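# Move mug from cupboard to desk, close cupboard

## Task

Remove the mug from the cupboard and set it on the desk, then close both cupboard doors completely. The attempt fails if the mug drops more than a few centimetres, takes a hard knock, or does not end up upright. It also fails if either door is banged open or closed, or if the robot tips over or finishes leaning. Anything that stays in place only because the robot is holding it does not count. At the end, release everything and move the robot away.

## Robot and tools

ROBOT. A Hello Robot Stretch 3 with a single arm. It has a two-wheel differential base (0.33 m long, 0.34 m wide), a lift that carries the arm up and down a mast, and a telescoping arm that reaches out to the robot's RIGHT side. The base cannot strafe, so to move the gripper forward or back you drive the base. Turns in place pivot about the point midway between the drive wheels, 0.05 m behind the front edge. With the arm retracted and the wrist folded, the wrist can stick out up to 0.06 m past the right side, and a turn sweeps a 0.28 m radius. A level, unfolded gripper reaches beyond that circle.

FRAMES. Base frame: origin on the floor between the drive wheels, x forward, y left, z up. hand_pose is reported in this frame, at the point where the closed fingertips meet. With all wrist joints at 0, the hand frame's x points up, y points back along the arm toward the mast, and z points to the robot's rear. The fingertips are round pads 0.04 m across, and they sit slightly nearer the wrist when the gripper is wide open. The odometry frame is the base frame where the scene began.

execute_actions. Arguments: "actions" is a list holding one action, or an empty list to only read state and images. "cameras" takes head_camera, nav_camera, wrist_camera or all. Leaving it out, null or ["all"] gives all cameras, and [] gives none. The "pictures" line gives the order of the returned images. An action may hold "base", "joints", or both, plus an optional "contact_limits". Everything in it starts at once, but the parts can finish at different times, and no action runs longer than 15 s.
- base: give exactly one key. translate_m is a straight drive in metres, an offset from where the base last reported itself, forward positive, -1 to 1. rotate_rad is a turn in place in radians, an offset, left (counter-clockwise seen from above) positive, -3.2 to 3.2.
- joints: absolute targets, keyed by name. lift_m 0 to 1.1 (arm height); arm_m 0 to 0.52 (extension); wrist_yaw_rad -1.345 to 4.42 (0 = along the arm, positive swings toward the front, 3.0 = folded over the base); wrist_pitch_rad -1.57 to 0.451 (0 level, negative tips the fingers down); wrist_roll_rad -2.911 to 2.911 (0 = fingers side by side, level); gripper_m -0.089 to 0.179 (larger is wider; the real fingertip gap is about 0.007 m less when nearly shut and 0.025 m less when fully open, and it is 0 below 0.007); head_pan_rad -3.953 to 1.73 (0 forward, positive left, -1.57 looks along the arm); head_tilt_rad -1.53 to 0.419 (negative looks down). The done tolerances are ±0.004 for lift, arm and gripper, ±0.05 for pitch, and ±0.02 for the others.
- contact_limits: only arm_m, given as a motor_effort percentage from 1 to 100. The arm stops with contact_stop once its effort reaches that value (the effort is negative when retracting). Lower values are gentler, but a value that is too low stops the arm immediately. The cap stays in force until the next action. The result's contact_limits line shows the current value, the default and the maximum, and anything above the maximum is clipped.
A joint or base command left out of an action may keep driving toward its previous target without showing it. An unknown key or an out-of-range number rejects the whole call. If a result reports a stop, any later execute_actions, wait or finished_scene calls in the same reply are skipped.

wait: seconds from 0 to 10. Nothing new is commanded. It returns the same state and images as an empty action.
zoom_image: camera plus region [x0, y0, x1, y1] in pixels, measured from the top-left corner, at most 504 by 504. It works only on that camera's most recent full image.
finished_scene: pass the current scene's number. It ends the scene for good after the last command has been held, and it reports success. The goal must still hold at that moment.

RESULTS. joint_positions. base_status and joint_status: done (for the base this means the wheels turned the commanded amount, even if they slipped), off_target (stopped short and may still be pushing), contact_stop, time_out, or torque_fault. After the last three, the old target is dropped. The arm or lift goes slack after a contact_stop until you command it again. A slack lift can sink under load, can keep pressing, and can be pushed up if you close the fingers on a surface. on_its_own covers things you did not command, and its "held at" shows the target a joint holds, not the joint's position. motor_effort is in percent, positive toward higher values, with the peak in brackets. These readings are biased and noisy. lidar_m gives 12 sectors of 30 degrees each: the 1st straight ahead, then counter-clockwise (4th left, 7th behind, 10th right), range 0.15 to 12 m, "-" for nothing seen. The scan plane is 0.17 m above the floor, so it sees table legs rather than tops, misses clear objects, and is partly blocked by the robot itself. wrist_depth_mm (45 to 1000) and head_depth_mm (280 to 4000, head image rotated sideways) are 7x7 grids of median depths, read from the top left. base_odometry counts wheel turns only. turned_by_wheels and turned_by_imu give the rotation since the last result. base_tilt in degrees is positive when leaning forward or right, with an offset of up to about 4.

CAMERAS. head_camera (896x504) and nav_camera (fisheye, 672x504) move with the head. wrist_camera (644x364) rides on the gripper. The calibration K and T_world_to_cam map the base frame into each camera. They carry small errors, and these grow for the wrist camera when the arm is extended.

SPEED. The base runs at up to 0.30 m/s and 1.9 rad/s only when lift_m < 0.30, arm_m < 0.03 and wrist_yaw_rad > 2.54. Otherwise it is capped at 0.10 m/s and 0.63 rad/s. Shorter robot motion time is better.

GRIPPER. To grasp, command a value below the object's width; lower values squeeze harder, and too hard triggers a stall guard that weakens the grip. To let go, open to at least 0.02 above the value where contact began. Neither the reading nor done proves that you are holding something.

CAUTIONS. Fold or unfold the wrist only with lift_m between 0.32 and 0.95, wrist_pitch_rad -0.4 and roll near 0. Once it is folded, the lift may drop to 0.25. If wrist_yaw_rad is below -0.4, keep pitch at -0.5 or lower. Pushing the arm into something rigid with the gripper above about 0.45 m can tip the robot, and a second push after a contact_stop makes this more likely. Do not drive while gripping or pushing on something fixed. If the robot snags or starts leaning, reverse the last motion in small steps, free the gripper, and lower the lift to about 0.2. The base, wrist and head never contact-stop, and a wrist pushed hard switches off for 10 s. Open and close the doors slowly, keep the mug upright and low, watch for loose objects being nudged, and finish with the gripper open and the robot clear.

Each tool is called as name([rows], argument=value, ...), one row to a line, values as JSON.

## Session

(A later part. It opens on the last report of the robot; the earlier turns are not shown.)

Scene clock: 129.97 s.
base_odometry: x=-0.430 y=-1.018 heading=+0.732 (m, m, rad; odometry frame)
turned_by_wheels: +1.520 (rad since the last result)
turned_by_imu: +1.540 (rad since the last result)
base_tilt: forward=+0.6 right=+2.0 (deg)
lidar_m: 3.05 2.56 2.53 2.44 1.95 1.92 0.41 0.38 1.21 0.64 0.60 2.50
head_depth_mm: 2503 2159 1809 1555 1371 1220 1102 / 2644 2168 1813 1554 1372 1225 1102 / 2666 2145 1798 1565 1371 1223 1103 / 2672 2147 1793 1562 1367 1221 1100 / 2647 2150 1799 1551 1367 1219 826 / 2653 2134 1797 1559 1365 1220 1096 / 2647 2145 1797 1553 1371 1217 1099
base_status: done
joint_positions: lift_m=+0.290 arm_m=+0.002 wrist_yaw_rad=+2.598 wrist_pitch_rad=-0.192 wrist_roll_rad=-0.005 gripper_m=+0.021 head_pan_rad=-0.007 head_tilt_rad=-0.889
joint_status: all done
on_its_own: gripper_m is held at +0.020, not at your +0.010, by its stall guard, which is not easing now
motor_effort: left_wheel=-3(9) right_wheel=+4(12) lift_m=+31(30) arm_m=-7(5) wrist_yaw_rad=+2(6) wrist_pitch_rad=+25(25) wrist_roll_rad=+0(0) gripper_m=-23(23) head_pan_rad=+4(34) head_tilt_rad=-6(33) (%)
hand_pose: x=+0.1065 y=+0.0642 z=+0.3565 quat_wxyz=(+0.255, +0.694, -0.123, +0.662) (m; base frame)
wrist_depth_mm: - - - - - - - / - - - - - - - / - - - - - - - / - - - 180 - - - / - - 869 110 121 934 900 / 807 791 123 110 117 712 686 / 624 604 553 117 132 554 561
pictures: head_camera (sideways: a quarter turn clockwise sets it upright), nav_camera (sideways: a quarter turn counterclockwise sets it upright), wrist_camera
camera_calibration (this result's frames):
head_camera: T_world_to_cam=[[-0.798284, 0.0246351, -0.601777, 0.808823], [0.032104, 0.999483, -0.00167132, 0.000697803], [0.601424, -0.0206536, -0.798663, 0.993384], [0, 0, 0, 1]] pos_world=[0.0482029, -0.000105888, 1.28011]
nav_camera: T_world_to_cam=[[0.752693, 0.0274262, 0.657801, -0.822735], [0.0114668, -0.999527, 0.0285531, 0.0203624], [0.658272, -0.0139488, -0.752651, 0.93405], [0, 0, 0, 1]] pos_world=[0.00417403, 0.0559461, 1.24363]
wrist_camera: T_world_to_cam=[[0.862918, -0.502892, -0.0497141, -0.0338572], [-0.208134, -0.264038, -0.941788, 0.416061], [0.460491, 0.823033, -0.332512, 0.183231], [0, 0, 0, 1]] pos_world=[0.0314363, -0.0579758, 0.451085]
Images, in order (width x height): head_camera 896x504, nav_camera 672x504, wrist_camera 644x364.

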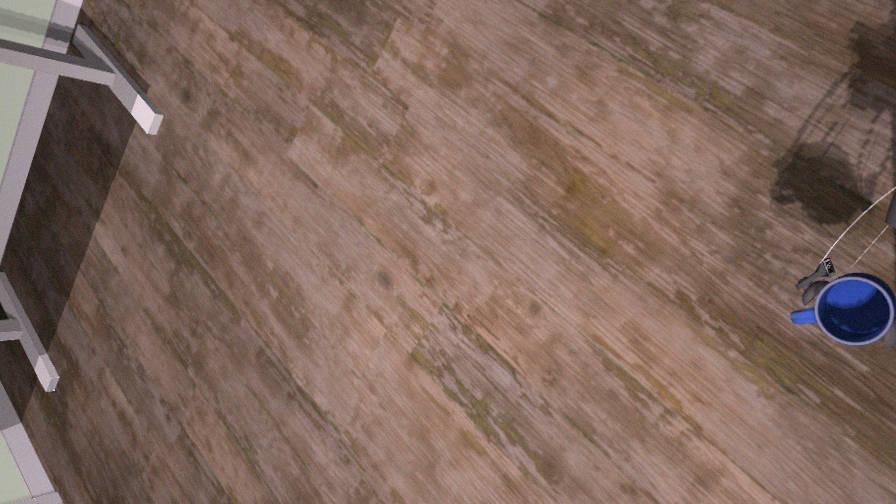

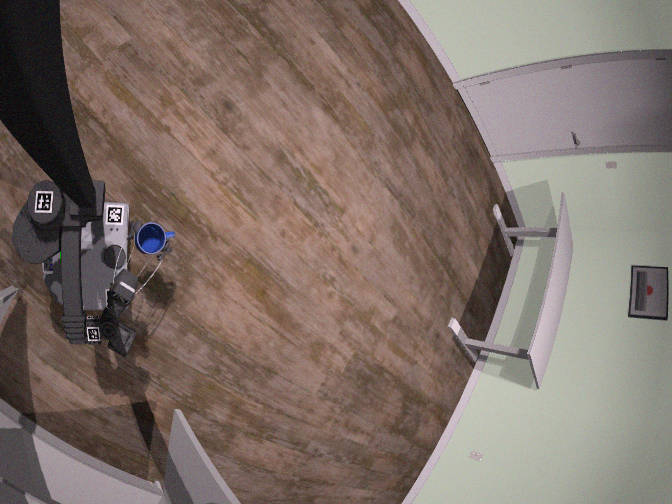

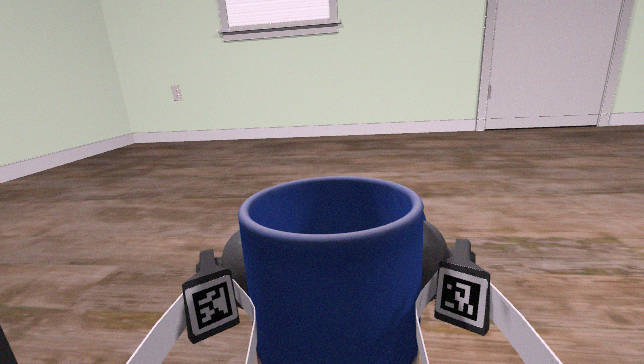

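execute_actions([
  {"base":{"translate_m":1}},
], cameras=[])

execute_actions([
  {"base":{"translate_m":0.8}},
], cameras=[])

execute_actions([
  {"base":{"rotate_rad":0.92},"joints":{"lift_m":0.82,"wrist_yaw_rad":0.8,"head_pan_rad":-1.57,"head_tilt_rad":-0.605}},
], cameras=[])

execute_actions([
  {"joints":{"wrist_yaw_rad":0,"arm_m":0.3}},
])

Scene clock: 135.17 s.
base_odometry: x=+0.314 y=-0.350 heading=+0.732 (m, m, rad; odometry frame)
turned_by_wheels: +0.000 (rad since the last result)
turned_by_imu: +0.005 (rad since the last result)
base_tilt: forward=+0.6 right=+2.0 (deg)
lidar_m: 2.19 1.94 1.90 2.09 2.75 2.71 1.37 0.98 1.29 1.98 2.06 1.56
head_depth_mm: 1259 2072 1769 1561 1365 1221 1100 / 1297 2153 1808 1557 1371 1222 1101 / 2144 2135 1795 1555 1370 1220 1100 / 2315 2148 1800 1557 1371 1215 1099 / 2353 2130 1800 1552 1365 1220 827 / 2377 2140 1795 1550 1361 1222 1097 / 2139 2126 1805 1550 1362 1219 1096
base_status: done
joint_positions: lift_m=+0.290 arm_m=+0.002 wrist_yaw_rad=+2.598 wrist_pitch_rad=-0.192 wrist_roll_rad=-0.005 gripper_m=+0.021 head_pan_rad=-0.007 head_tilt_rad=-0.890
joint_status: not commanded
on_its_own: gripper_m is held at +0.020, not at your +0.010, by its stall guard, which is not easing now
motor_effort: left_wheel=-4(8) right_wheel=+5(11) lift_m=+31(31) arm_m=-7(6) wrist_yaw_rad=+2(2) wrist_pitch_rad=+25(25) wrist_roll_rad=+0(1) gripper_m=-23(23) head_pan_rad=+3(3) head_tilt_rad=-5(5) (%)
hand_pose: x=+0.1064 y=+0.0643 z=+0.3565 quat_wxyz=(+0.255, +0.694, -0.123, +0.662) (m; base frame)
wrist_depth_mm: - - - - - - - / - - - - - - - / - - - - - - - / - - - 180 - - - / - - 906 110 121 891 887 / 802 786 122 110 117 715 679 / 622 619 565 116 132 557 544
pictures: none
No camera images: the call's "cameras" was empty. Leave "cameras" out to get every camera's image.

Scene clock: 139.60 s.
base_odometry: x=+0.909 y=+0.185 heading=+0.732 (m, m, rad; odometry frame)
turned_by_wheels: +0.000 (rad since the last result)
turned_by_imu: +0.004 (rad since the last result)
base_tilt: forward=+0.6 right=+2.0 (deg)
lidar_m: 1.39 1.44 1.42 1.56 2.38 3.34 2.18 1.70 2.31 1.78 0.92 1.40
head_depth_mm: 1169 943 792 1533 1371 1220 1101 / 1169 941 810 1556 1374 1223 1102 / 1164 938 852 1564 1370 1225 1102 / 1163 936 1732 1551 1371 1220 1099 / 1161 939 1766 1551 1364 1223 826 / 1158 1019 1758 1550 1369 1214 1099 / 1160 1748 1805 1561 1365 1216 1095
base_status: done
joint_positions: lift_m=+0.290 arm_m=+0.002 wrist_yaw_rad=+2.598 wrist_pitch_rad=-0.192 wrist_roll_rad=-0.005 gripper_m=+0.021 head_pan_rad=-0.007 head_tilt_rad=-0.890
joint_status: not commanded
on_its_own: gripper_m is held at +0.020, not at your +0.010, by its stall guard, which is not easing now
motor_effort: left_wheel=-4(7) right_wheel=+5(10) lift_m=+31(31) arm_m=-6(6) wrist_yaw_rad=+1(2) wrist_pitch_rad=+25(25) wrist_roll_rad=+1(0) gripper_m=-23(23) head_pan_rad=+3(3) head_tilt_rad=-5(5) (%)
hand_pose: x=+0.1064 y=+0.0643 z=+0.3565 quat_wxyz=(+0.255, +0.694, -0.122, +0.662) (m; base frame)
wrist_depth_mm: - - - - - - - / - - - - - - - / - - - - - - - / - - - 180 - - - / - - 896 110 121 909 890 / 776 775 123 111 116 686 673 / 626 630 558 117 132 556 545
pictures: none
No camera images: the call's "cameras" was empty. Leave "cameras" out to get every camera's image.

Scene clock: 145.27 s.
base_odometry: x=+0.909 y=+0.185 heading=+1.652 (m, m, rad; odometry frame)
turned_by_wheels: +0.920 (rad since the last result)
turned_by_imu: +0.933 (rad since the last result)
base_tilt: forward=+0.6 right=+2.0 (deg)
lidar_m: 1.43 1.49 2.06 3.34 2.18 1.69 2.31 1.98 1.45 0.92 1.46 1.40
head_depth_mm: 1181 1319 1469 907 1518 1400 - / 1175 1319 1200 907 1521 1395 - / 1177 1318 1199 908 1334 1361 - / 1180 1324 1200 905 1521 1375 - / 1181 1321 1199 907 1520 1447 - / 1175 1321 1201 908 797 473 1157 / 1180 1318 1202 908 772 442 1186
base_status: done
joint_positions: lift_m=+0.819 arm_m=+0.002 wrist_yaw_rad=+0.803 wrist_pitch_rad=-0.193 wrist_roll_rad=-0.005 gripper_m=+0.021 head_pan_rad=-1.563 head_tilt_rad=-0.610
joint_status: all done
on_its_own: gripper_m is held at +0.020, not at your +0.010, by its stall guard, which is not easing now
motor_effort: left_wheel=-3(10) right_wheel=+4(12) lift_m=+61(65) arm_m=-6(6) wrist_yaw_rad=-2(7) wrist_pitch_rad=+25(25) wrist_roll_rad=+0(0) gripper_m=-23(23) head_pan_rad=-3(30) head_tilt_rad=+4(26) (%)
hand_pose: x=+0.1561 y=-0.3186 z=+0.8854 quat_wxyz=(+0.676, +0.337, -0.619, +0.213) (m; base frame)
wrist_depth_mm: 965 - - - - - 871 / - - - - - - 897 / - - - - - - 911 / - - - 181 798 767 725 / - - - 110 121 528 504 / - - 123 111 117 408 390 / - - - 117 132 - 329
pictures: none
No camera images: the call's "cameras" was empty. Leave "cameras" out to get every camera's image.

Scene clock: 148.67 s.
base_odometry: x=+0.909 y=+0.185 heading=+1.652 (m, m, rad; odometry frame)
turned_by_wheels: +0.000 (rad since the last result)
turned_by_imu: +0.000 (rad since the last result)
base_tilt: forward=+0.5 right=+2.1 (deg)
lidar_m: 1.43 1.48 2.07 3.34 2.17 1.70 2.31 1.98 1.45 0.92 1.46 1.39
head_depth_mm: 1177 1317 1465 974 - - 1160 / 1178 1324 1195 - 1524 1379 1187 / 1174 1314 1254 - 1369 1352 1185 / 1180 1318 1254 851 1528 1381 1184 / 1181 1319 1194 909 1524 1376 1177 / 1176 1318 1195 906 1517 1375 1183 / 1174 1321 1200 908 1554 1377 1181
base_status: not commanded
joint_positions: lift_m=+0.819 arm_m=+0.300 wrist_yaw_rad=+0.002 wrist_pitch_rad=-0.193 wrist_roll_rad=-0.005 gripper_m=+0.021 head_pan_rad=-1.563 head_tilt_rad=-0.610
joint_status: all done
on_its_own: gripper_m is held at +0.020, not at your +0.010, by its stall guard, which is not easing now
motor_effort: left_wheel=-3(3) right_wheel=+5(4) lift_m=+62(61) arm_m=+5(7) wrist_yaw_rad=-2(6) wrist_pitch_rad=+25(25) wrist_roll_rad=+1(1) gripper_m=-23(23) head_pan_rad=-2(3) head_tilt_rad=+3(3) (%)
hand_pose: x=-0.0211 y=-0.6914 z=+0.8854 quat_wxyz=(+0.706, +0.069, -0.702, -0.068) (m; base frame)
wrist_depth_mm: 841 811 789 830 785 809 776 / 834 825 835 828 840 798 826 / 863 868 892 858 877 883 850 / 915 892 908 180 798 946 921 / 620 597 508 109 121 557 932 / 453 443 122 110 117 406 939 / 358 353 319 116 132 317 312
pictures: head_camera (sideways: a quarter turn clockwise sets it upright), nav_camera (sideways: a quarter turn counterclockwise sets it upright), wrist_camera
camera_calibration (this result's frames):
head_camera: T_world_to_cam=[[0.014559, 0.602221, -0.798197, 1.05984], [0.99984, -0.0170797, 0.00535073, -0.014348], [-0.0104106, -0.798147, -0.602373, 0.741824], [0, 0, 0, 1]] pos_world=[0.00663839, -0.0464163, 1.29289]
nav_camera: T_world_to_cam=[[0.0367301, -0.54224, 0.839421, -1.05509], [-0.999321, -0.0174117, 0.0324793, 0.0214055], [-0.00299586, -0.840043, -0.542511, 0.664741], [0, 0, 0, 1]] pos_world=[0.062136, -0.0133277, 1.2456]
wrist_camera: T_world_to_cam=[[-0.998602, -0.0179303, -0.0497207, 0.0185969], [0.0408862, 0.3341, -0.94165, 1.10683], [0.0334958, -0.942367, -0.3329, -0.189482], [0, 0, 0, 1]] pos_world=[-0.0203362, -0.548019, 0.980091]
Images, in order (width x height): head_camera 896x504, nav_camera 672x504, wrist_camera 644x364.

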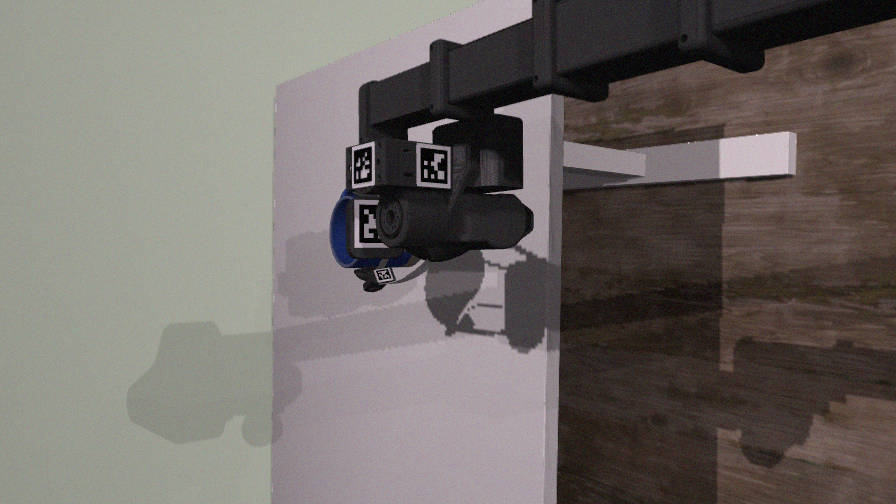

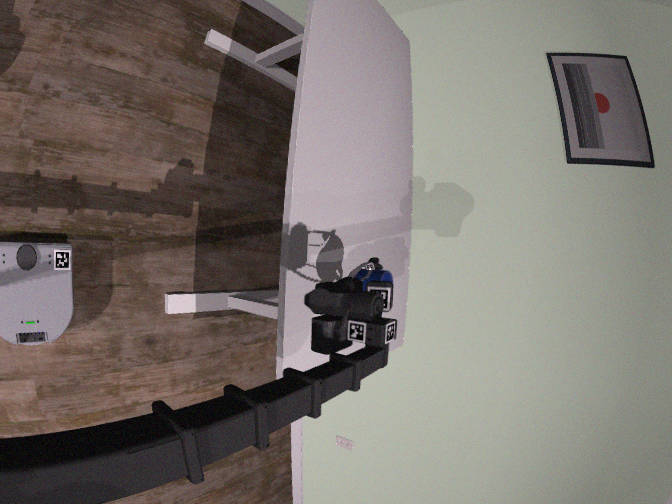

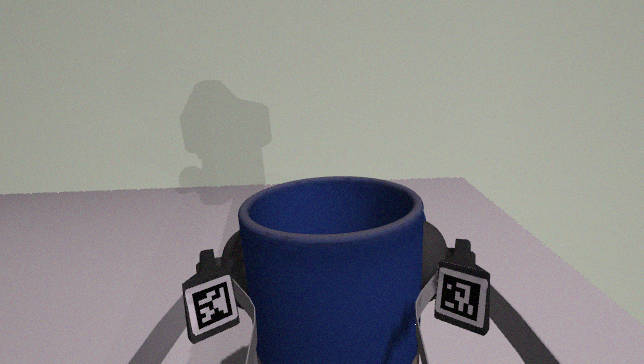

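execute_actions([
  {"joints":{"lift_m":0.71,"arm_m":0.34}},
], cameras=[])

execute_actions([
  {"joints":{"lift_m":0.695}},
], cameras=[])

execute_actions([
  {"joints":{"gripper_m":0.16}},
], cameras=[])

execute_actions([
  {"joints":{"arm_m":0}},
], cameras=["wrist_camera"])

Scene clock: 150.67 s.
base_odometry: x=+0.909 y=+0.185 heading=+1.652 (m, m, rad; odometry frame)
turned_by_wheels: +0.000 (rad since the last result)
turned_by_imu: +0.000 (rad since the last result)
base_tilt: forward=+0.6 right=+2.0 (deg)
lidar_m: 1.42 1.48 2.06 3.33 2.17 1.70 2.31 1.99 1.45 0.92 1.46 1.39
head_depth_mm: 1176 1318 1473 906 1519 1394 - / 1175 1321 1198 942 - 1352 1163 / 1179 1319 1198 974 1522 1346 1182 / 1177 1318 1198 863 1546 1378 1184 / 1178 1319 1198 905 1523 1382 1183 / 1177 1315 1196 906 1517 1379 1178 / 1173 1315 1195 905 1563 1372 1187
base_status: not commanded
joint_positions: lift_m=+0.710 arm_m=+0.340 wrist_yaw_rad=+0.002 wrist_pitch_rad=-0.193 wrist_roll_rad=-0.005 gripper_m=+0.021 head_pan_rad=-1.563 head_tilt_rad=-0.610
joint_status: all done
on_its_own: gripper_m is held at +0.020, not at your +0.010, by its stall guard, which is not easing now
motor_effort: left_wheel=-3(3) right_wheel=+5(5) lift_m=+31(57) arm_m=+5(3) wrist_yaw_rad=-1(2) wrist_pitch_rad=+25(25) wrist_roll_rad=+0(1) gripper_m=-23(23) head_pan_rad=-2(2) head_tilt_rad=+3(3) (%)
hand_pose: x=-0.0211 y=-0.7314 z=+0.7764 quat_wxyz=(+0.706, +0.069, -0.702, -0.068) (m; base frame)
wrist_depth_mm: 762 768 756 748 748 736 743 / 833 802 796 790 798 760 785 / 833 833 828 827 799 807 795 / 571 535 509 180 454 435 855 / 352 350 293 109 121 303 292 / 257 252 122 111 117 234 224 / 203 201 182 116 132 182 180
pictures: none
No camera images: the call's "cameras" was empty. Leave "cameras" out to get every camera's image.

Scene clock: 151.50 s.
base_odometry: x=+0.909 y=+0.185 heading=+1.652 (m, m, rad; odometry frame)
turned_by_wheels: +0.000 (rad since the last result)
turned_by_imu: +0.000 (rad since the last result)
base_tilt: forward=+0.5 right=+2.0 (deg)
lidar_m: 1.42 1.48 2.06 3.33 2.17 1.70 2.31 1.98 1.45 0.92 1.45 1.39
head_depth_mm: 1181 1321 1469 910 1520 1394 - / 1173 1325 1195 941 - 1353 1184 / 1177 1320 1196 975 1513 1353 1185 / 1178 1326 1197 876 1548 1379 1186 / 1171 1323 1198 908 1518 1381 1184 / 1181 1317 1194 907 1520 1380 1185 / 1175 1317 1195 906 1566 1375 1185
base_status: not commanded
joint_positions: lift_m=+0.695 arm_m=+0.340 wrist_yaw_rad=+0.002 wrist_pitch_rad=-0.176 wrist_roll_rad=-0.005 gripper_m=+0.021 head_pan_rad=-1.563 head_tilt_rad=-0.610
joint_status: all done
on_its_own: gripper_m is held at +0.020, not at your +0.010, by its stall guard, which is not easing now
motor_effort: left_wheel=-3(3) right_wheel=+5(4) lift_m=+28(31) arm_m=+4(5) wrist_yaw_rad=-1(1) wrist_pitch_rad=+15(25) wrist_roll_rad=+0(0) gripper_m=-23(23) head_pan_rad=-3(2) head_tilt_rad=+3(2) (%)
hand_pose: x=-0.0211 y=-0.7326 z=+0.7656 quat_wxyz=(+0.706, +0.063, -0.702, -0.062) (m; base frame)
wrist_depth_mm: 774 782 745 755 738 725 743 / 802 803 784 780 801 778 770 / 849 836 815 835 807 809 831 / 560 526 491 179 429 418 842 / 340 328 280 173 121 284 273 / 243 238 122 110 116 217 208 / 191 189 170 116 131 169 168
pictures: none
No camera images: the call's "cameras" was empty. Leave "cameras" out to get every camera's image.

Scene clock: 153.40 s.
base_odometry: x=+0.909 y=+0.185 heading=+1.652 (m, m, rad; odometry frame)
turned_by_wheels: +0.000 (rad since the last result)
turned_by_imu: +0.000 (rad since the last result)
base_tilt: forward=+0.5 right=+2.0 (deg)
lidar_m: 1.43 1.48 2.06 3.34 2.17 1.70 2.31 1.99 1.45 0.92 1.45 1.39
head_depth_mm: 1181 1322 1477 909 1528 1397 - / 1175 1321 1195 941 - 1350 1183 / 1179 1325 1193 960 1523 1359 1180 / 1179 1324 1190 896 1547 1375 1181 / 1180 1324 1199 908 1524 1371 1185 / 1175 1318 1199 906 1514 1375 1182 / 1176 1316 1197 907 1567 1382 1184
base_status: not commanded
joint_positions: lift_m=+0.695 arm_m=+0.340 wrist_yaw_rad=+0.002 wrist_pitch_rad=-0.171 wrist_roll_rad=-0.005 gripper_m=+0.160 head_pan_rad=-1.563 head_tilt_rad=-0.610
joint_status: all done
motor_effort: left_wheel=-3(3) right_wheel=+5(4) lift_m=+28(28) arm_m=+5(6) wrist_yaw_rad=-1(2) wrist_pitch_rad=+12(15) wrist_roll_rad=+0(0) gripper_m=+0(96) head_pan_rad=-2(2) head_tilt_rad=+3(3) (%)
hand_pose: x=-0.0211 y=-0.7329 z=+0.7668 quat_wxyz=(+0.707, +0.061, -0.702, -0.060) (m; base frame)
wrist_depth_mm: 790 753 739 747 741 732 757 / 788 786 786 774 804 758 777 / 874 840 843 836 788 816 811 / 564 527 513 183 441 424 834 / 348 334 295 176 171 301 277 / 247 - 223 114 131 216 213 / 201 179 178 121 141 172 164
pictures: none
No camera images: the call's "cameras" was empty. Leave "cameras" out to get every camera's image.

Scene clock: 157.10 s.
base_odometry: x=+0.909 y=+0.185 heading=+1.652 (m, m, rad; odometry frame)
turned_by_wheels: +0.000 (rad since the last result)
turned_by_imu: +0.000 (rad since the last result)
base_tilt: forward=+0.6 right=+2.0 (deg)
lidar_m: 1.42 1.48 2.06 3.34 2.16 1.70 2.31 1.98 1.45 0.92 1.45 1.39
head_depth_mm: 1179 1321 1470 908 1523 1380 1200 / 1181 1322 1200 907 1513 1346 1207 / 1179 1320 1197 876 1342 1375 1208 / 1177 1317 1196 849 1522 1401 1187 / 1178 1321 1197 907 1522 1345 1178 / 1181 1318 1198 908 1518 1372 1181 / 1175 1316 1197 909 1568 1376 1184
base_status: not commanded
joint_positions: lift_m=+0.695 arm_m=+0.002 wrist_yaw_rad=+0.001 wrist_pitch_rad=-0.170 wrist_roll_rad=-0.005 gripper_m=+0.160 head_pan_rad=-1.563 head_tilt_rad=-0.610
joint_status: all done
joint sent to its limit — the command would take arm_m past its lower limit, so that joint was sent only as far as its limit.
motor_effort: left_wheel=-3(3) right_wheel=+5(5) lift_m=+28(28) arm_m=-6(6) wrist_yaw_rad=-2(2) wrist_pitch_rad=+12(13) wrist_roll_rad=+0(1) gripper_m=+0(0) head_pan_rad=-2(2) head_tilt_rad=+3(3) (%)
hand_pose: x=-0.0211 y=-0.3955 z=+0.7670 quat_wxyz=(+0.707, +0.061, -0.702, -0.060) (m; base frame)
wrist_depth_mm: - - - - - - - / - - - - - - - / - - - 734 972 - - / 589 552 515 447 457 430 - / 379 387 379 361 349 344 - / - - - - - - - / - - - - - - -
pictures: wrist_camera
camera_calibration (this result's frames):
wrist_camera: T_world_to_cam=[[-0.998603, -0.0188875, -0.0493422, 0.0173111], [0.0409684, 0.312895, -0.948904, 0.893654], [0.0333614, -0.9496, -0.311684, 0.030821], [0, 0, 0, 1]] pos_world=[-0.0203529, -0.250026, 0.858452]
Images, in order (width x height): wrist_camera 644x364.

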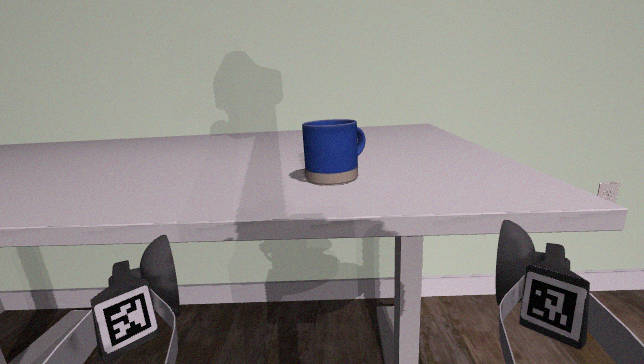

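execute_actions([
  {"base":{"rotate_rad":-1.084},"joints":{"lift_m":0.29,"wrist_yaw_rad":2.6,"gripper_m":0,"wrist_pitch_rad":0}},
], cameras=[])

execute_actions([
  {"base":{"translate_m":-1}},
], cameras=[])

execute_actions([
  {"base":{"translate_m":-1}},
], cameras=[])

execute_actions([
  {"base":{"translate_m":-0.18}},
], cameras=[])

execute_actions([
  {"base":{"rotate_rad":-0.477},"joints":{"wrist_yaw_rad":0.5,"head_tilt_rad":-0.9,"head_pan_rad":-1.3}},
], cameras=[])

execute_actions([
  {"joints":{"arm_m":0.15},"base":{"translate_m":0.06}},
])

Scene clock: 161.93 s.
base_odometry: x=+0.909 y=+0.185 heading=+0.568 (m, m, rad; odometry frame)
turned_by_wheels: -1.084 (rad since the last result)
turned_by_imu: -1.100 (rad since the last result)
base_tilt: forward=+0.5 right=+2.0 (deg)
lidar_m: 1.44 1.40 1.43 1.47 1.98 3.32 2.16 1.70 2.31 2.06 1.46 0.92
head_depth_mm: 1933 2141 2386 2044 1644 1381 1183 / 2027 2236 2450 2035 1648 1381 1186 / 2126 2349 2565 2048 1651 1382 1186 / 2217 2482 2654 2044 1644 1382 1187 / 2168 2404 2507 2052 1640 1384 1184 / 1886 2050 2228 2054 1648 1381 1181 / 1659 1796 1933 1974 1642 1384 1182
base_status: done
joint_positions: lift_m=+0.290 arm_m=+0.002 wrist_yaw_rad=+2.597 wrist_pitch_rad=-0.021 wrist_roll_rad=-0.005 gripper_m=+0.000 head_pan_rad=-1.563 head_tilt_rad=-0.610
joint_status: all done
motor_effort: left_wheel=+4(7) right_wheel=-4(7) lift_m=+28(28) arm_m=-5(7) wrist_yaw_rad=+2(3) wrist_pitch_rad=+12(13) wrist_roll_rad=+0(1) gripper_m=-2(94) head_pan_rad=-2(1) head_tilt_rad=+3(3) (%)
hand_pose: x=+0.1111 y=+0.0717 z=+0.3997 quat_wxyz=(+0.198, +0.681, -0.182, +0.681) (m; base frame)
wrist_depth_mm: - - - - - - 766 / - - - - - - - / - - - - - - - / - - - - - - - / - - - - - - - / - - - - 993 965 924 / 825 801 777 745 708 729 704
pictures: none
No camera images: the call's "cameras" was empty. Leave "cameras" out to get every camera's image.

Scene clock: 166.93 s.
base_odometry: x=+0.066 y=-0.353 heading=+0.568 (m, m, rad; odometry frame)
turned_by_wheels: +0.000 (rad since the last result)
turned_by_imu: -0.005 (rad since the last result)
base_tilt: forward=+0.6 right=+2.0 (deg)
lidar_m: 2.34 1.98 1.91 1.96 2.59 2.47 2.54 1.21 0.96 1.90 2.40 1.81
head_depth_mm: 1535 1698 1882 1981 1566 1378 1182 / 1611 1772 1991 2050 1649 1371 1179 / 1674 1870 2126 2043 1653 1377 1179 / 1767 1978 2229 2052 1651 1379 1184 / 1854 2095 2375 2045 1654 1378 1185 / 1971 2230 2474 2047 1643 1383 1185 / 2067 2380 2577 2047 1645 1375 1182
base_status: done
joint_positions: lift_m=+0.290 arm_m=+0.002 wrist_yaw_rad=+2.598 wrist_pitch_rad=-0.020 wrist_roll_rad=-0.005 gripper_m=+0.000 head_pan_rad=-1.563 head_tilt_rad=-0.610
joint_status: not commanded
motor_effort: left_wheel=+4(8) right_wheel=-4(10) lift_m=+29(28) arm_m=-6(6) wrist_yaw_rad=+3(3) wrist_pitch_rad=+12(12) wrist_roll_rad=+0(0) gripper_m=-2(2) head_pan_rad=-3(2) head_tilt_rad=+3(3) (%)
hand_pose: x=+0.1110 y=+0.0718 z=+0.3999 quat_wxyz=(+0.198, +0.681, -0.182, +0.681) (m; base frame)
wrist_depth_mm: - - - - - - - / - - - - - - - / - - - - - - - / - - - - - - - / - - - - - - - / - - - - 989 950 948 / 812 800 816 740 703 718 705
pictures: none
No camera images: the call's "cameras" was empty. Leave "cameras" out to get every camera's image.

Scene clock: 171.93 s.
base_odometry: x=-0.777 y=-0.892 heading=+0.568 (m, m, rad; odometry frame)
turned_by_wheels: +0.000 (rad since the last result)
turned_by_imu: -0.005 (rad since the last result)
base_tilt: forward=+0.5 right=+2.0 (deg)
lidar_m: 2.77 2.50 2.37 2.36 1.67 1.59 1.63 1.46 0.47 0.47 0.97 3.15
head_depth_mm: 1114 1239 522 636 1520 1374 1185 / 1163 1304 1195 1288 686 939 1185 / 1194 1370 1259 1431 1532 1377 1158 / 1253 1418 1323 1489 1560 1378 1187 / 1312 1482 1539 1677 1597 1384 1183 / 1360 1401 1512 1669 1643 1373 1182 / 1477 1228 1316 1377 1431 1378 1182
base_status: done
joint_positions: lift_m=+0.290 arm_m=+0.002 wrist_yaw_rad=+2.598 wrist_pitch_rad=-0.020 wrist_roll_rad=-0.005 gripper_m=+0.000 head_pan_rad=-1.563 head_tilt_rad=-0.610
joint_status: not commanded
motor_effort: left_wheel=+3(9) right_wheel=-3(10) lift_m=+28(28) arm_m=-6(6) wrist_yaw_rad=+3(2) wrist_pitch_rad=+12(12) wrist_roll_rad=+1(0) gripper_m=-3(2) head_pan_rad=-2(3) head_tilt_rad=+3(3) (%)
hand_pose: x=+0.1109 y=+0.0718 z=+0.3999 quat_wxyz=(+0.198, +0.681, -0.182, +0.681) (m; base frame)
wrist_depth_mm: - - - - - - - / - - - - - - - / - - - - - - - / - - - - - - - / - - - - - - - / - - - - - 965 938 / 832 792 773 728 726 712 718
pictures: none
No camera images: the call's "cameras" was empty. Leave "cameras" out to get every camera's image.

Scene clock: 174.23 s.
base_odometry: x=-0.928 y=-0.988 heading=+0.569 (m, m, rad; odometry frame)
turned_by_wheels: +0.000 (rad since the last result)
turned_by_imu: -0.001 (rad since the last result)
base_tilt: forward=+0.6 right=+2.1 (deg)
lidar_m: 2.95 2.58 2.45 2.13 1.50 1.42 1.47 1.37 1.08 0.46 1.07 3.32
head_depth_mm: 1058 1140 1313 1496 1607 1380 1183 / 1091 803 934 1281 1560 1377 1186 / 1139 870 644 778 984 1285 1180 / 1176 1360 525 579 670 853 1115 / 1234 1404 1195 575 1536 1346 1185 / 1294 1485 1544 1684 1608 1382 1184 / 1333 1415 1504 1667 1649 1380 1186
base_status: done
joint_positions: lift_m=+0.290 arm_m=+0.002 wrist_yaw_rad=+2.598 wrist_pitch_rad=-0.020 wrist_roll_rad=-0.005 gripper_m=+0.000 head_pan_rad=-1.563 head_tilt_rad=-0.610
joint_status: not commanded
motor_effort: left_wheel=+4(7) right_wheel=-3(9) lift_m=+28(29) arm_m=-6(5) wrist_yaw_rad=+2(1) wrist_pitch_rad=+12(12) wrist_roll_rad=+1(1) gripper_m=-2(3) head_pan_rad=-2(3) head_tilt_rad=+3(3) (%)
hand_pose: x=+0.1109 y=+0.0718 z=+0.3999 quat_wxyz=(+0.198, +0.681, -0.182, +0.681) (m; base frame)
wrist_depth_mm: - - - - - - - / - - - - - - - / - - - - - - - / - - - - - - - / - - - - - - - / - - - - - - 927 / 803 820 779 726 712 723 690
pictures: none
No camera images: the call's "cameras" was empty. Leave "cameras" out to get every camera's image.

Scene clock: 176.30 s.
base_odometry: x=-0.928 y=-0.988 heading=+0.092 (m, m, rad; odometry frame)
turned_by_wheels: -0.477 (rad since the last result)
turned_by_imu: -0.483 (rad since the last result)
base_tilt: forward=+0.5 right=+2.0 (deg)
lidar_m: 3.30 2.94 2.54 2.45 2.03 1.48 1.42 1.48 1.35 0.86 0.46 1.07
head_depth_mm: 1133 1322 1588 1564 1376 1222 1102 / 1166 1364 1639 1563 1367 1224 1136 / 1178 1397 1681 1559 1369 1218 - / 781 979 1200 1470 1381 1239 1134 / 574 650 745 875 1096 1216 1099 / 475 499 574 720 1342 1215 1100 / 1105 446 1520 1527 1363 1218 1094
base_status: done
joint_positions: lift_m=+0.290 arm_m=+0.002 wrist_yaw_rad=+0.503 wrist_pitch_rad=-0.020 wrist_roll_rad=-0.005 gripper_m=+0.000 head_pan_rad=-1.307 head_tilt_rad=-0.889
joint_status: all done
motor_effort: left_wheel=+3(9) right_wheel=-4(9) lift_m=+29(29) arm_m=-7(6) wrist_yaw_rad=-2(4) wrist_pitch_rad=+12(12) wrist_roll_rad=+0(0) gripper_m=-2(3) head_pan_rad=+4(19) head_tilt_rad=-6(28) (%)
hand_pose: x=+0.1018 y=-0.3711 z=+0.3999 quat_wxyz=(+0.689, +0.183, -0.681, +0.169) (m; base frame)
wrist_depth_mm: 833 241 270 393 766 925 799 / 849 989 271 393 781 891 812 / 822 986 275 401 788 966 861 / 829 - 277 397 796 949 843 / 831 - 275 392 813 968 866 / 858 - 280 - 930 951 868 / 805 807 280 418 701 731 706
pictures: none
No camera images: the call's "cameras" was empty. Leave "cameras" out to get every camera's image.

Scene clock: 178.63 s.
base_odometry: x=-0.869 y=-0.983 heading=+0.092 (m, m, rad; odometry frame)
turned_by_wheels: +0.000 (rad since the last result)
turned_by_imu: +0.000 (rad since the last result)
base_tilt: forward=+0.5 right=+2.0 (deg)
lidar_m: 3.24 2.88 2.55 2.46 2.11 1.54 1.49 1.54 1.35 0.65 0.43 1.01
head_depth_mm: 1136 1321 1583 1559 1375 1222 1101 / 1167 1359 1636 1560 1371 1229 1111 / 1006 1303 1641 1560 1393 1193 1130 / 575 681 838 1084 1322 1223 1134 / 471 478 561 698 1046 1221 1102 / 1110 443 1522 1523 1361 1216 1102 / 1104 1350 1558 1521 1363 1216 1100
base_status: done
joint_positions: lift_m=+0.290 arm_m=+0.150 wrist_yaw_rad=+0.502 wrist_pitch_rad=-0.020 wrist_roll_rad=-0.005 gripper_m=+0.000 head_pan_rad=-1.307 head_tilt_rad=-0.889
joint_status: all done
motor_effort: left_wheel=+3(8) right_wheel=-4(5) lift_m=+29(28) arm_m=+5(6) wrist_yaw_rad=-2(2) wrist_pitch_rad=+12(12) wrist_roll_rad=+0(1) gripper_m=-2(2) head_pan_rad=+3(3) head_tilt_rad=-6(6) (%)
hand_pose: x=+0.1015 y=-0.5187 z=+0.3999 quat_wxyz=(+0.689, +0.182, -0.681, +0.169) (m; base frame)
wrist_depth_mm: 124 144 186 274 537 769 685 / 124 145 190 271 554 783 701 / 125 146 191 274 559 802 720 / 124 146 191 282 569 848 734 / 126 147 193 273 562 833 734 / 126 147 190 - 832 843 772 / 126 149 187 287 482 739 700
pictures: head_camera (sideways: a quarter turn clockwise sets it upright), nav_camera (sideways: a quarter turn counterclockwise sets it upright), wrist_camera
camera_calibration (this result's frames):
head_camera: T_world_to_cam=[[-0.189704, 0.775635, -0.602, 0.805401], [0.971665, 0.236357, -0.00166426, -0.00504273], [0.140996, -0.585257, -0.798495, 0.995974], [0, 0, 0, 1]] pos_world=[0.0172592, -0.0406035, 1.28012]
nav_camera: T_world_to_cam=[[0.227673, -0.717765, 0.658011, -0.819806], [-0.960056, -0.278346, 0.0285582, 0.0262821], [0.162656, -0.638229, -0.752467, 0.936834], [0, 0, 0, 1]] pos_world=[0.0594976, 0.0168019, 1.24363]
wrist_camera: T_world_to_cam=[[-0.863694, -0.501896, -0.046181, -0.146174], [-0.0442679, 0.166811, -0.984995, 0.526134], [0.502068, -0.84869, -0.166292, -0.258113], [0, 0, 0, 1]] pos_world=[0.0266317, -0.380187, 0.468567]
Images, in order (width x height): head_camera 896x504, nav_camera 672x504, wrist_camera 644x364.

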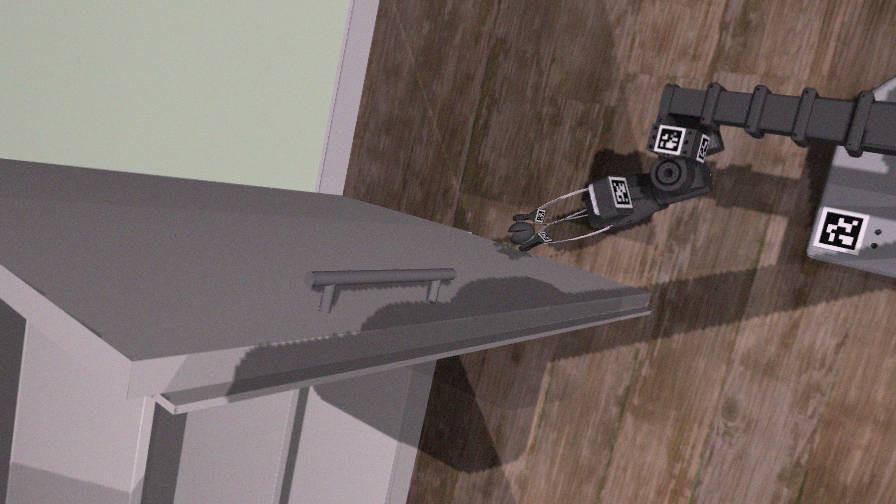

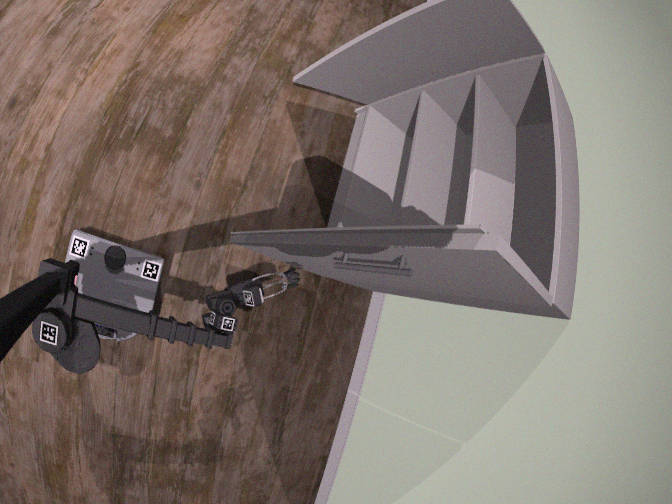

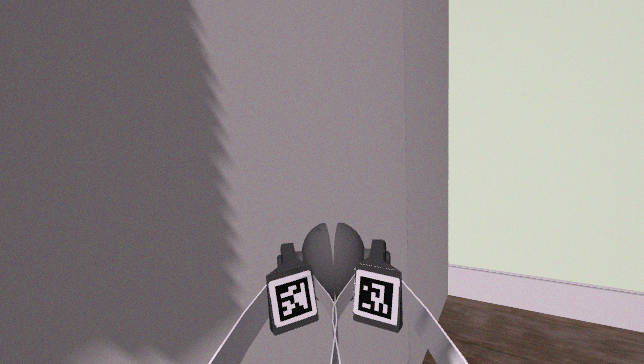

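execute_actions([
  {"base":{"translate_m":0.25}},
], cameras=[])

execute_actions([
  {"joints":{"arm_m":0.25},"base":{"translate_m":0.1}},
], cameras=[])

execute_actions([
  {"joints":{"arm_m":0.35},"base":{"translate_m":0.07}},
], cameras=[])

execute_actions([
  {"joints":{"arm_m":0.41}},
], cameras=[])

execute_actions([
  {"joints":{"arm_m":0.44},"contact_limits":{"arm_m":20}},
])

Scene clock: 182.67 s.
base_odometry: x=-0.620 y=-0.960 heading=+0.092 (m, m, rad; odometry frame)
turned_by_wheels: +0.000 (rad since the last result)
turned_by_imu: +0.001 (rad since the last result)
base_tilt: forward=+0.6 right=+2.0 (deg)
lidar_m: 3.00 2.64 2.55 2.45 2.46 1.80 1.74 1.80 1.35 0.54 0.50 0.79
head_depth_mm: 636 802 1563 1576 1374 1226 1102 / 567 695 902 1365 1376 1233 1110 / 514 616 770 1029 1374 1181 1133 / 484 551 659 858 1190 1216 1129 / 473 521 663 1461 1347 1217 1095 / 1105 1309 1563 1523 1363 1221 1099 / 1106 1345 1531 1526 1366 1214 1101
base_status: done
joint_positions: lift_m=+0.290 arm_m=+0.150 wrist_yaw_rad=+0.498 wrist_pitch_rad=-0.020 wrist_roll_rad=-0.005 gripper_m=+0.000 head_pan_rad=-1.307 head_tilt_rad=-0.889
joint_status: not commanded
motor_effort: left_wheel=+3(7) right_wheel=-3(7) lift_m=+29(28) arm_m=+5(5) wrist_yaw_rad=+3(7) wrist_pitch_rad=+12(12) wrist_roll_rad=+0(0) gripper_m=-2(3) head_pan_rad=+2(4) head_tilt_rad=-6(6) (%)
hand_pose: x=+0.1006 y=-0.5193 z=+0.3999 quat_wxyz=(+0.689, +0.181, -0.681, +0.167) (m; base frame)
wrist_depth_mm: 602 151 160 180 206 243 291 / 594 164 163 184 210 247 299 / 595 169 167 186 215 254 307 / 589 175 169 189 219 260 317 / 584 178 171 191 228 266 325 / 588 186 174 - 236 274 340 / 580 726 174 202 231 283 357
pictures: none
No camera images: the call's "cameras" was empty. Leave "cameras" out to get every camera's image.

Scene clock: 184.97 s.
base_odometry: x=-0.520 y=-0.951 heading=+0.092 (m, m, rad; odometry frame)
turned_by_wheels: +0.000 (rad since the last result)
turned_by_imu: +0.000 (rad since the last result)
base_tilt: forward=+0.6 right=+2.0 (deg)
lidar_m: 2.92 2.56 2.54 2.45 2.54 1.90 1.84 1.85 1.35 0.66 0.65 0.71
head_depth_mm: 633 762 950 1500 1371 1227 1102 / 614 734 904 1188 1404 1232 1103 / 596 710 869 1114 1373 1222 1131 / 580 681 827 1052 1350 1220 1133 / 616 974 1247 1494 1371 1217 1102 / 1105 1310 1558 1522 1367 1220 1100 / 1103 1273 1357 1465 1338 1213 1095
base_status: done
joint_positions: lift_m=+0.290 arm_m=+0.250 wrist_yaw_rad=+0.500 wrist_pitch_rad=-0.020 wrist_roll_rad=-0.005 gripper_m=+0.000 head_pan_rad=-1.307 head_tilt_rad=-0.889
joint_status: all done
motor_effort: left_wheel=+3(6) right_wheel=-3(4) lift_m=+29(28) arm_m=+5(9) wrist_yaw_rad=+0(1) wrist_pitch_rad=+12(12) wrist_roll_rad=+1(0) gripper_m=-2(2) head_pan_rad=+4(3) head_tilt_rad=-6(6) (%)
hand_pose: x=+0.1012 y=-0.6189 z=+0.3999 quat_wxyz=(+0.689, +0.182, -0.681, +0.168) (m; base frame)
wrist_depth_mm: 539 637 195 194 192 193 193 / 533 662 199 200 197 198 197 / 532 690 204 203 200 201 202 / 533 687 209 208 206 207 206 / 527 689 212 211 211 214 211 / 531 697 219 - 215 215 215 / 523 775 224 224 225 223 222
pictures: none
No camera images: the call's "cameras" was empty. Leave "cameras" out to get every camera's image.

Scene clock: 187.07 s.
base_odometry: x=-0.450 y=-0.944 heading=+0.092 (m, m, rad; odometry frame)
turned_by_wheels: +0.000 (rad since the last result)
turned_by_imu: +0.000 (rad since the last result)
base_tilt: forward=+0.6 right=+2.1 (deg)
lidar_m: 2.85 2.49 2.54 2.45 2.55 1.97 1.91 1.84 0.86 0.78 0.76 0.66
head_depth_mm: 678 797 966 1223 1373 1224 1104 / 684 805 978 1237 1326 1240 1101 / 689 808 986 1208 1345 1225 1131 / 741 884 1066 1438 1367 1220 1129 / 1101 1313 1525 1496 1367 1219 1100 / 1109 1310 1517 1524 1364 1217 1099 / 1035 1145 1231 1209 1319 1215 1098
base_status: done
joint_positions: lift_m=+0.290 arm_m=+0.350 wrist_yaw_rad=+0.499 wrist_pitch_rad=-0.020 wrist_roll_rad=-0.005 gripper_m=+0.000 head_pan_rad=-1.307 head_tilt_rad=-0.890
joint_status: all done
motor_effort: left_wheel=+3(8) right_wheel=-3(13) lift_m=+28(28) arm_m=+6(8) wrist_yaw_rad=+1(0) wrist_pitch_rad=+12(12) wrist_roll_rad=+0(1) gripper_m=-3(2) head_pan_rad=+3(3) head_tilt_rad=-5(6) (%)
hand_pose: x=+0.1010 y=-0.7191 z=+0.4000 quat_wxyz=(+0.689, +0.181, -0.681, +0.168) (m; base frame)
wrist_depth_mm: 502 612 634 201 183 168 156 / 504 623 738 208 187 173 158 / 495 615 524 212 193 175 161 / 492 619 720 220 197 180 164 / 499 627 773 224 201 184 168 / 490 648 747 - 202 188 172 / 488 579 558 238 215 192 176
pictures: none
No camera images: the call's "cameras" was empty. Leave "cameras" out to get every camera's image.

Scene clock: 188.73 s.
base_odometry: x=-0.450 y=-0.944 heading=+0.092 (m, m, rad; odometry frame)
turned_by_wheels: +0.000 (rad since the last result)
turned_by_imu: +0.000 (rad since the last result)
base_tilt: forward=+0.6 right=+2.1 (deg)
lidar_m: 2.85 2.49 2.54 2.45 2.55 1.97 1.91 1.85 0.86 0.82 0.77 0.66
head_depth_mm: 703 819 983 1236 1372 1222 1100 / 714 839 1011 1228 1364 1229 1104 / 729 851 1038 1273 1370 1225 1135 / 790 939 1161 1469 1360 1219 1130 / 1107 1318 1525 1494 1358 1221 1098 / 1103 1310 1508 1516 1363 1219 1095 / 1029 1146 1233 1206 1321 1219 1096
base_status: not commanded
joint_positions: lift_m=+0.290 arm_m=+0.410 wrist_yaw_rad=+0.499 wrist_pitch_rad=-0.020 wrist_roll_rad=-0.005 gripper_m=+0.000 head_pan_rad=-1.307 head_tilt_rad=-0.890
joint_status: all done
motor_effort: left_wheel=+4(4) right_wheel=-3(4) lift_m=+28(29) arm_m=+5(8) wrist_yaw_rad=+1(1) wrist_pitch_rad=+12(12) wrist_roll_rad=+1(0) gripper_m=-2(3) head_pan_rad=+3(3) head_tilt_rad=-5(5) (%)
hand_pose: x=+0.1009 y=-0.7791 z=+0.4000 quat_wxyz=(+0.689, +0.181, -0.681, +0.168) (m; base frame)
wrist_depth_mm: 504 610 210 184 162 145 131 / 509 611 219 187 166 148 134 / 508 624 225 194 169 151 135 / 509 588 232 199 175 154 139 / 513 629 737 204 178 157 142 / 517 637 731 - 178 162 143 / 507 566 552 218 192 166 148
pictures: none
No camera images: the call's "cameras" was empty. Leave "cameras" out to get every camera's image.

Scene clock: 190.10 s.
base_odometry: x=-0.450 y=-0.944 heading=+0.092 (m, m, rad; odometry frame)
turned_by_wheels: +0.000 (rad since the last result)
turned_by_imu: +0.000 (rad since the last result)
base_tilt: forward=+0.5 right=+2.0 (deg)
lidar_m: 2.84 2.49 2.54 2.45 2.55 1.98 1.90 1.85 0.87 0.83 0.77 0.66
head_depth_mm: 715 832 998 1241 1377 1225 1102 / 734 859 1035 1228 1376 1227 1100 / 754 880 1062 1368 1369 1223 1134 / 1037 971 1203 1474 1367 1216 1129 / 1108 1308 1519 1496 1366 1223 1101 / 1106 1312 1517 1524 1366 1214 1100 / 1034 1145 1232 1205 1315 1217 1097
base_status: not commanded
joint_positions: lift_m=+0.290 arm_m=+0.440 wrist_yaw_rad=+0.499 wrist_pitch_rad=-0.020 wrist_roll_rad=-0.005 gripper_m=+0.000 head_pan_rad=-1.307 head_tilt_rad=-0.890
joint_status: all done
motor_effort: left_wheel=+3(4) right_wheel=-3(4) lift_m=+28(28) arm_m=+5(8) wrist_yaw_rad=+0(1) wrist_pitch_rad=+12(12) wrist_roll_rad=+1(1) gripper_m=-2(2) head_pan_rad=+4(3) head_tilt_rad=-5(5) (%)
contact_limits: arm_m 20 (drawing in: default 27, maximum 43; extending or still: default 35, maximum 58)
hand_pose: x=+0.1009 y=-0.8091 z=+0.4000 quat_wxyz=(+0.689, +0.181, -0.681, +0.168) (m; base frame)
wrist_depth_mm: 500 618 215 179 155 137 122 / 520 634 220 183 159 140 124 / 505 619 226 190 163 142 126 / 503 580 237 195 167 145 129 / 509 620 737 199 170 148 131 / 520 640 714 - 169 151 134 / 513 576 547 214 183 156 136
pictures: head_camera (sideways: a quarter turn clockwise sets it upright), nav_camera (sideways: a quarter turn counterclockwise sets it upright), wrist_camera
camera_calibration (this result's frames):
head_camera: T_world_to_cam=[[-0.189957, 0.776165, -0.601235, 0.804407], [0.971633, 0.236488, -0.00168847, -0.00501102], [0.140874, -0.584501, -0.79907, 0.996723], [0, 0, 0, 1]] pos_world=[0.0172591, -0.0405819, 1.28008]
nav_camera: T_world_to_cam=[[0.227932, -0.718343, 0.65729, -0.818869], [-0.960012, -0.278499, 0.0285407, 0.0263046], [0.162553, -0.637512, -0.753097, 0.937654], [0, 0, 0, 1]] pos_world=[0.0594808, 0.0168627, 1.24363]
wrist_camera: T_world_to_cam=[[-0.865027, -0.499597, -0.0461701, -0.290416], [-0.0436151, 0.166552, -0.985068, 0.574399], [0.499827, -0.850096, -0.165862, -0.505293], [0, 0, 0, 1]] pos_world=[0.0263937, -0.670305, 0.468604]
Images, in order (width x height): head_camera 896x504, nav_camera 672x504, wrist_camera 644x364.

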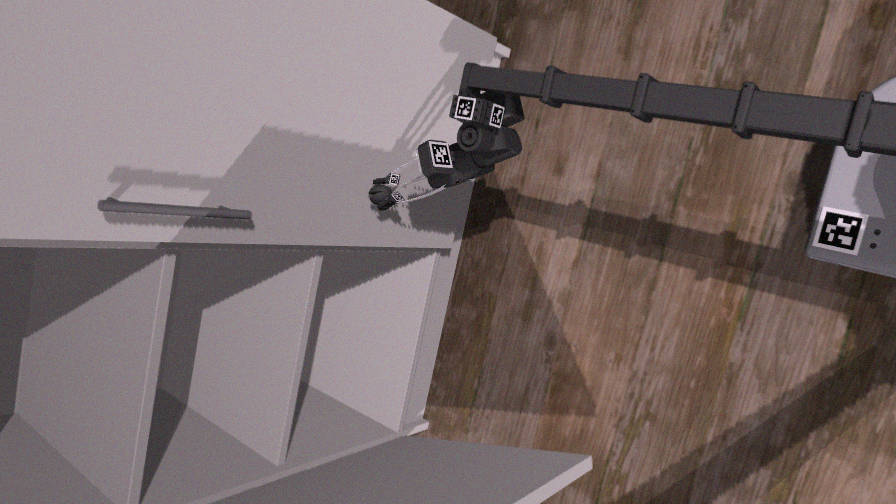

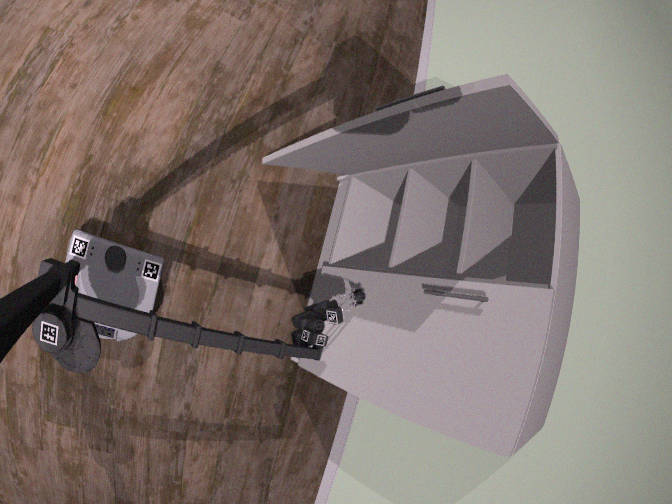

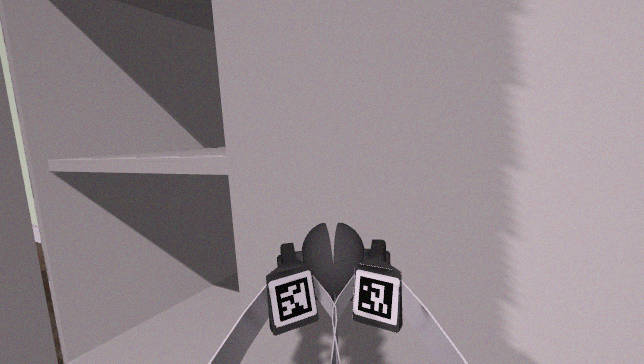

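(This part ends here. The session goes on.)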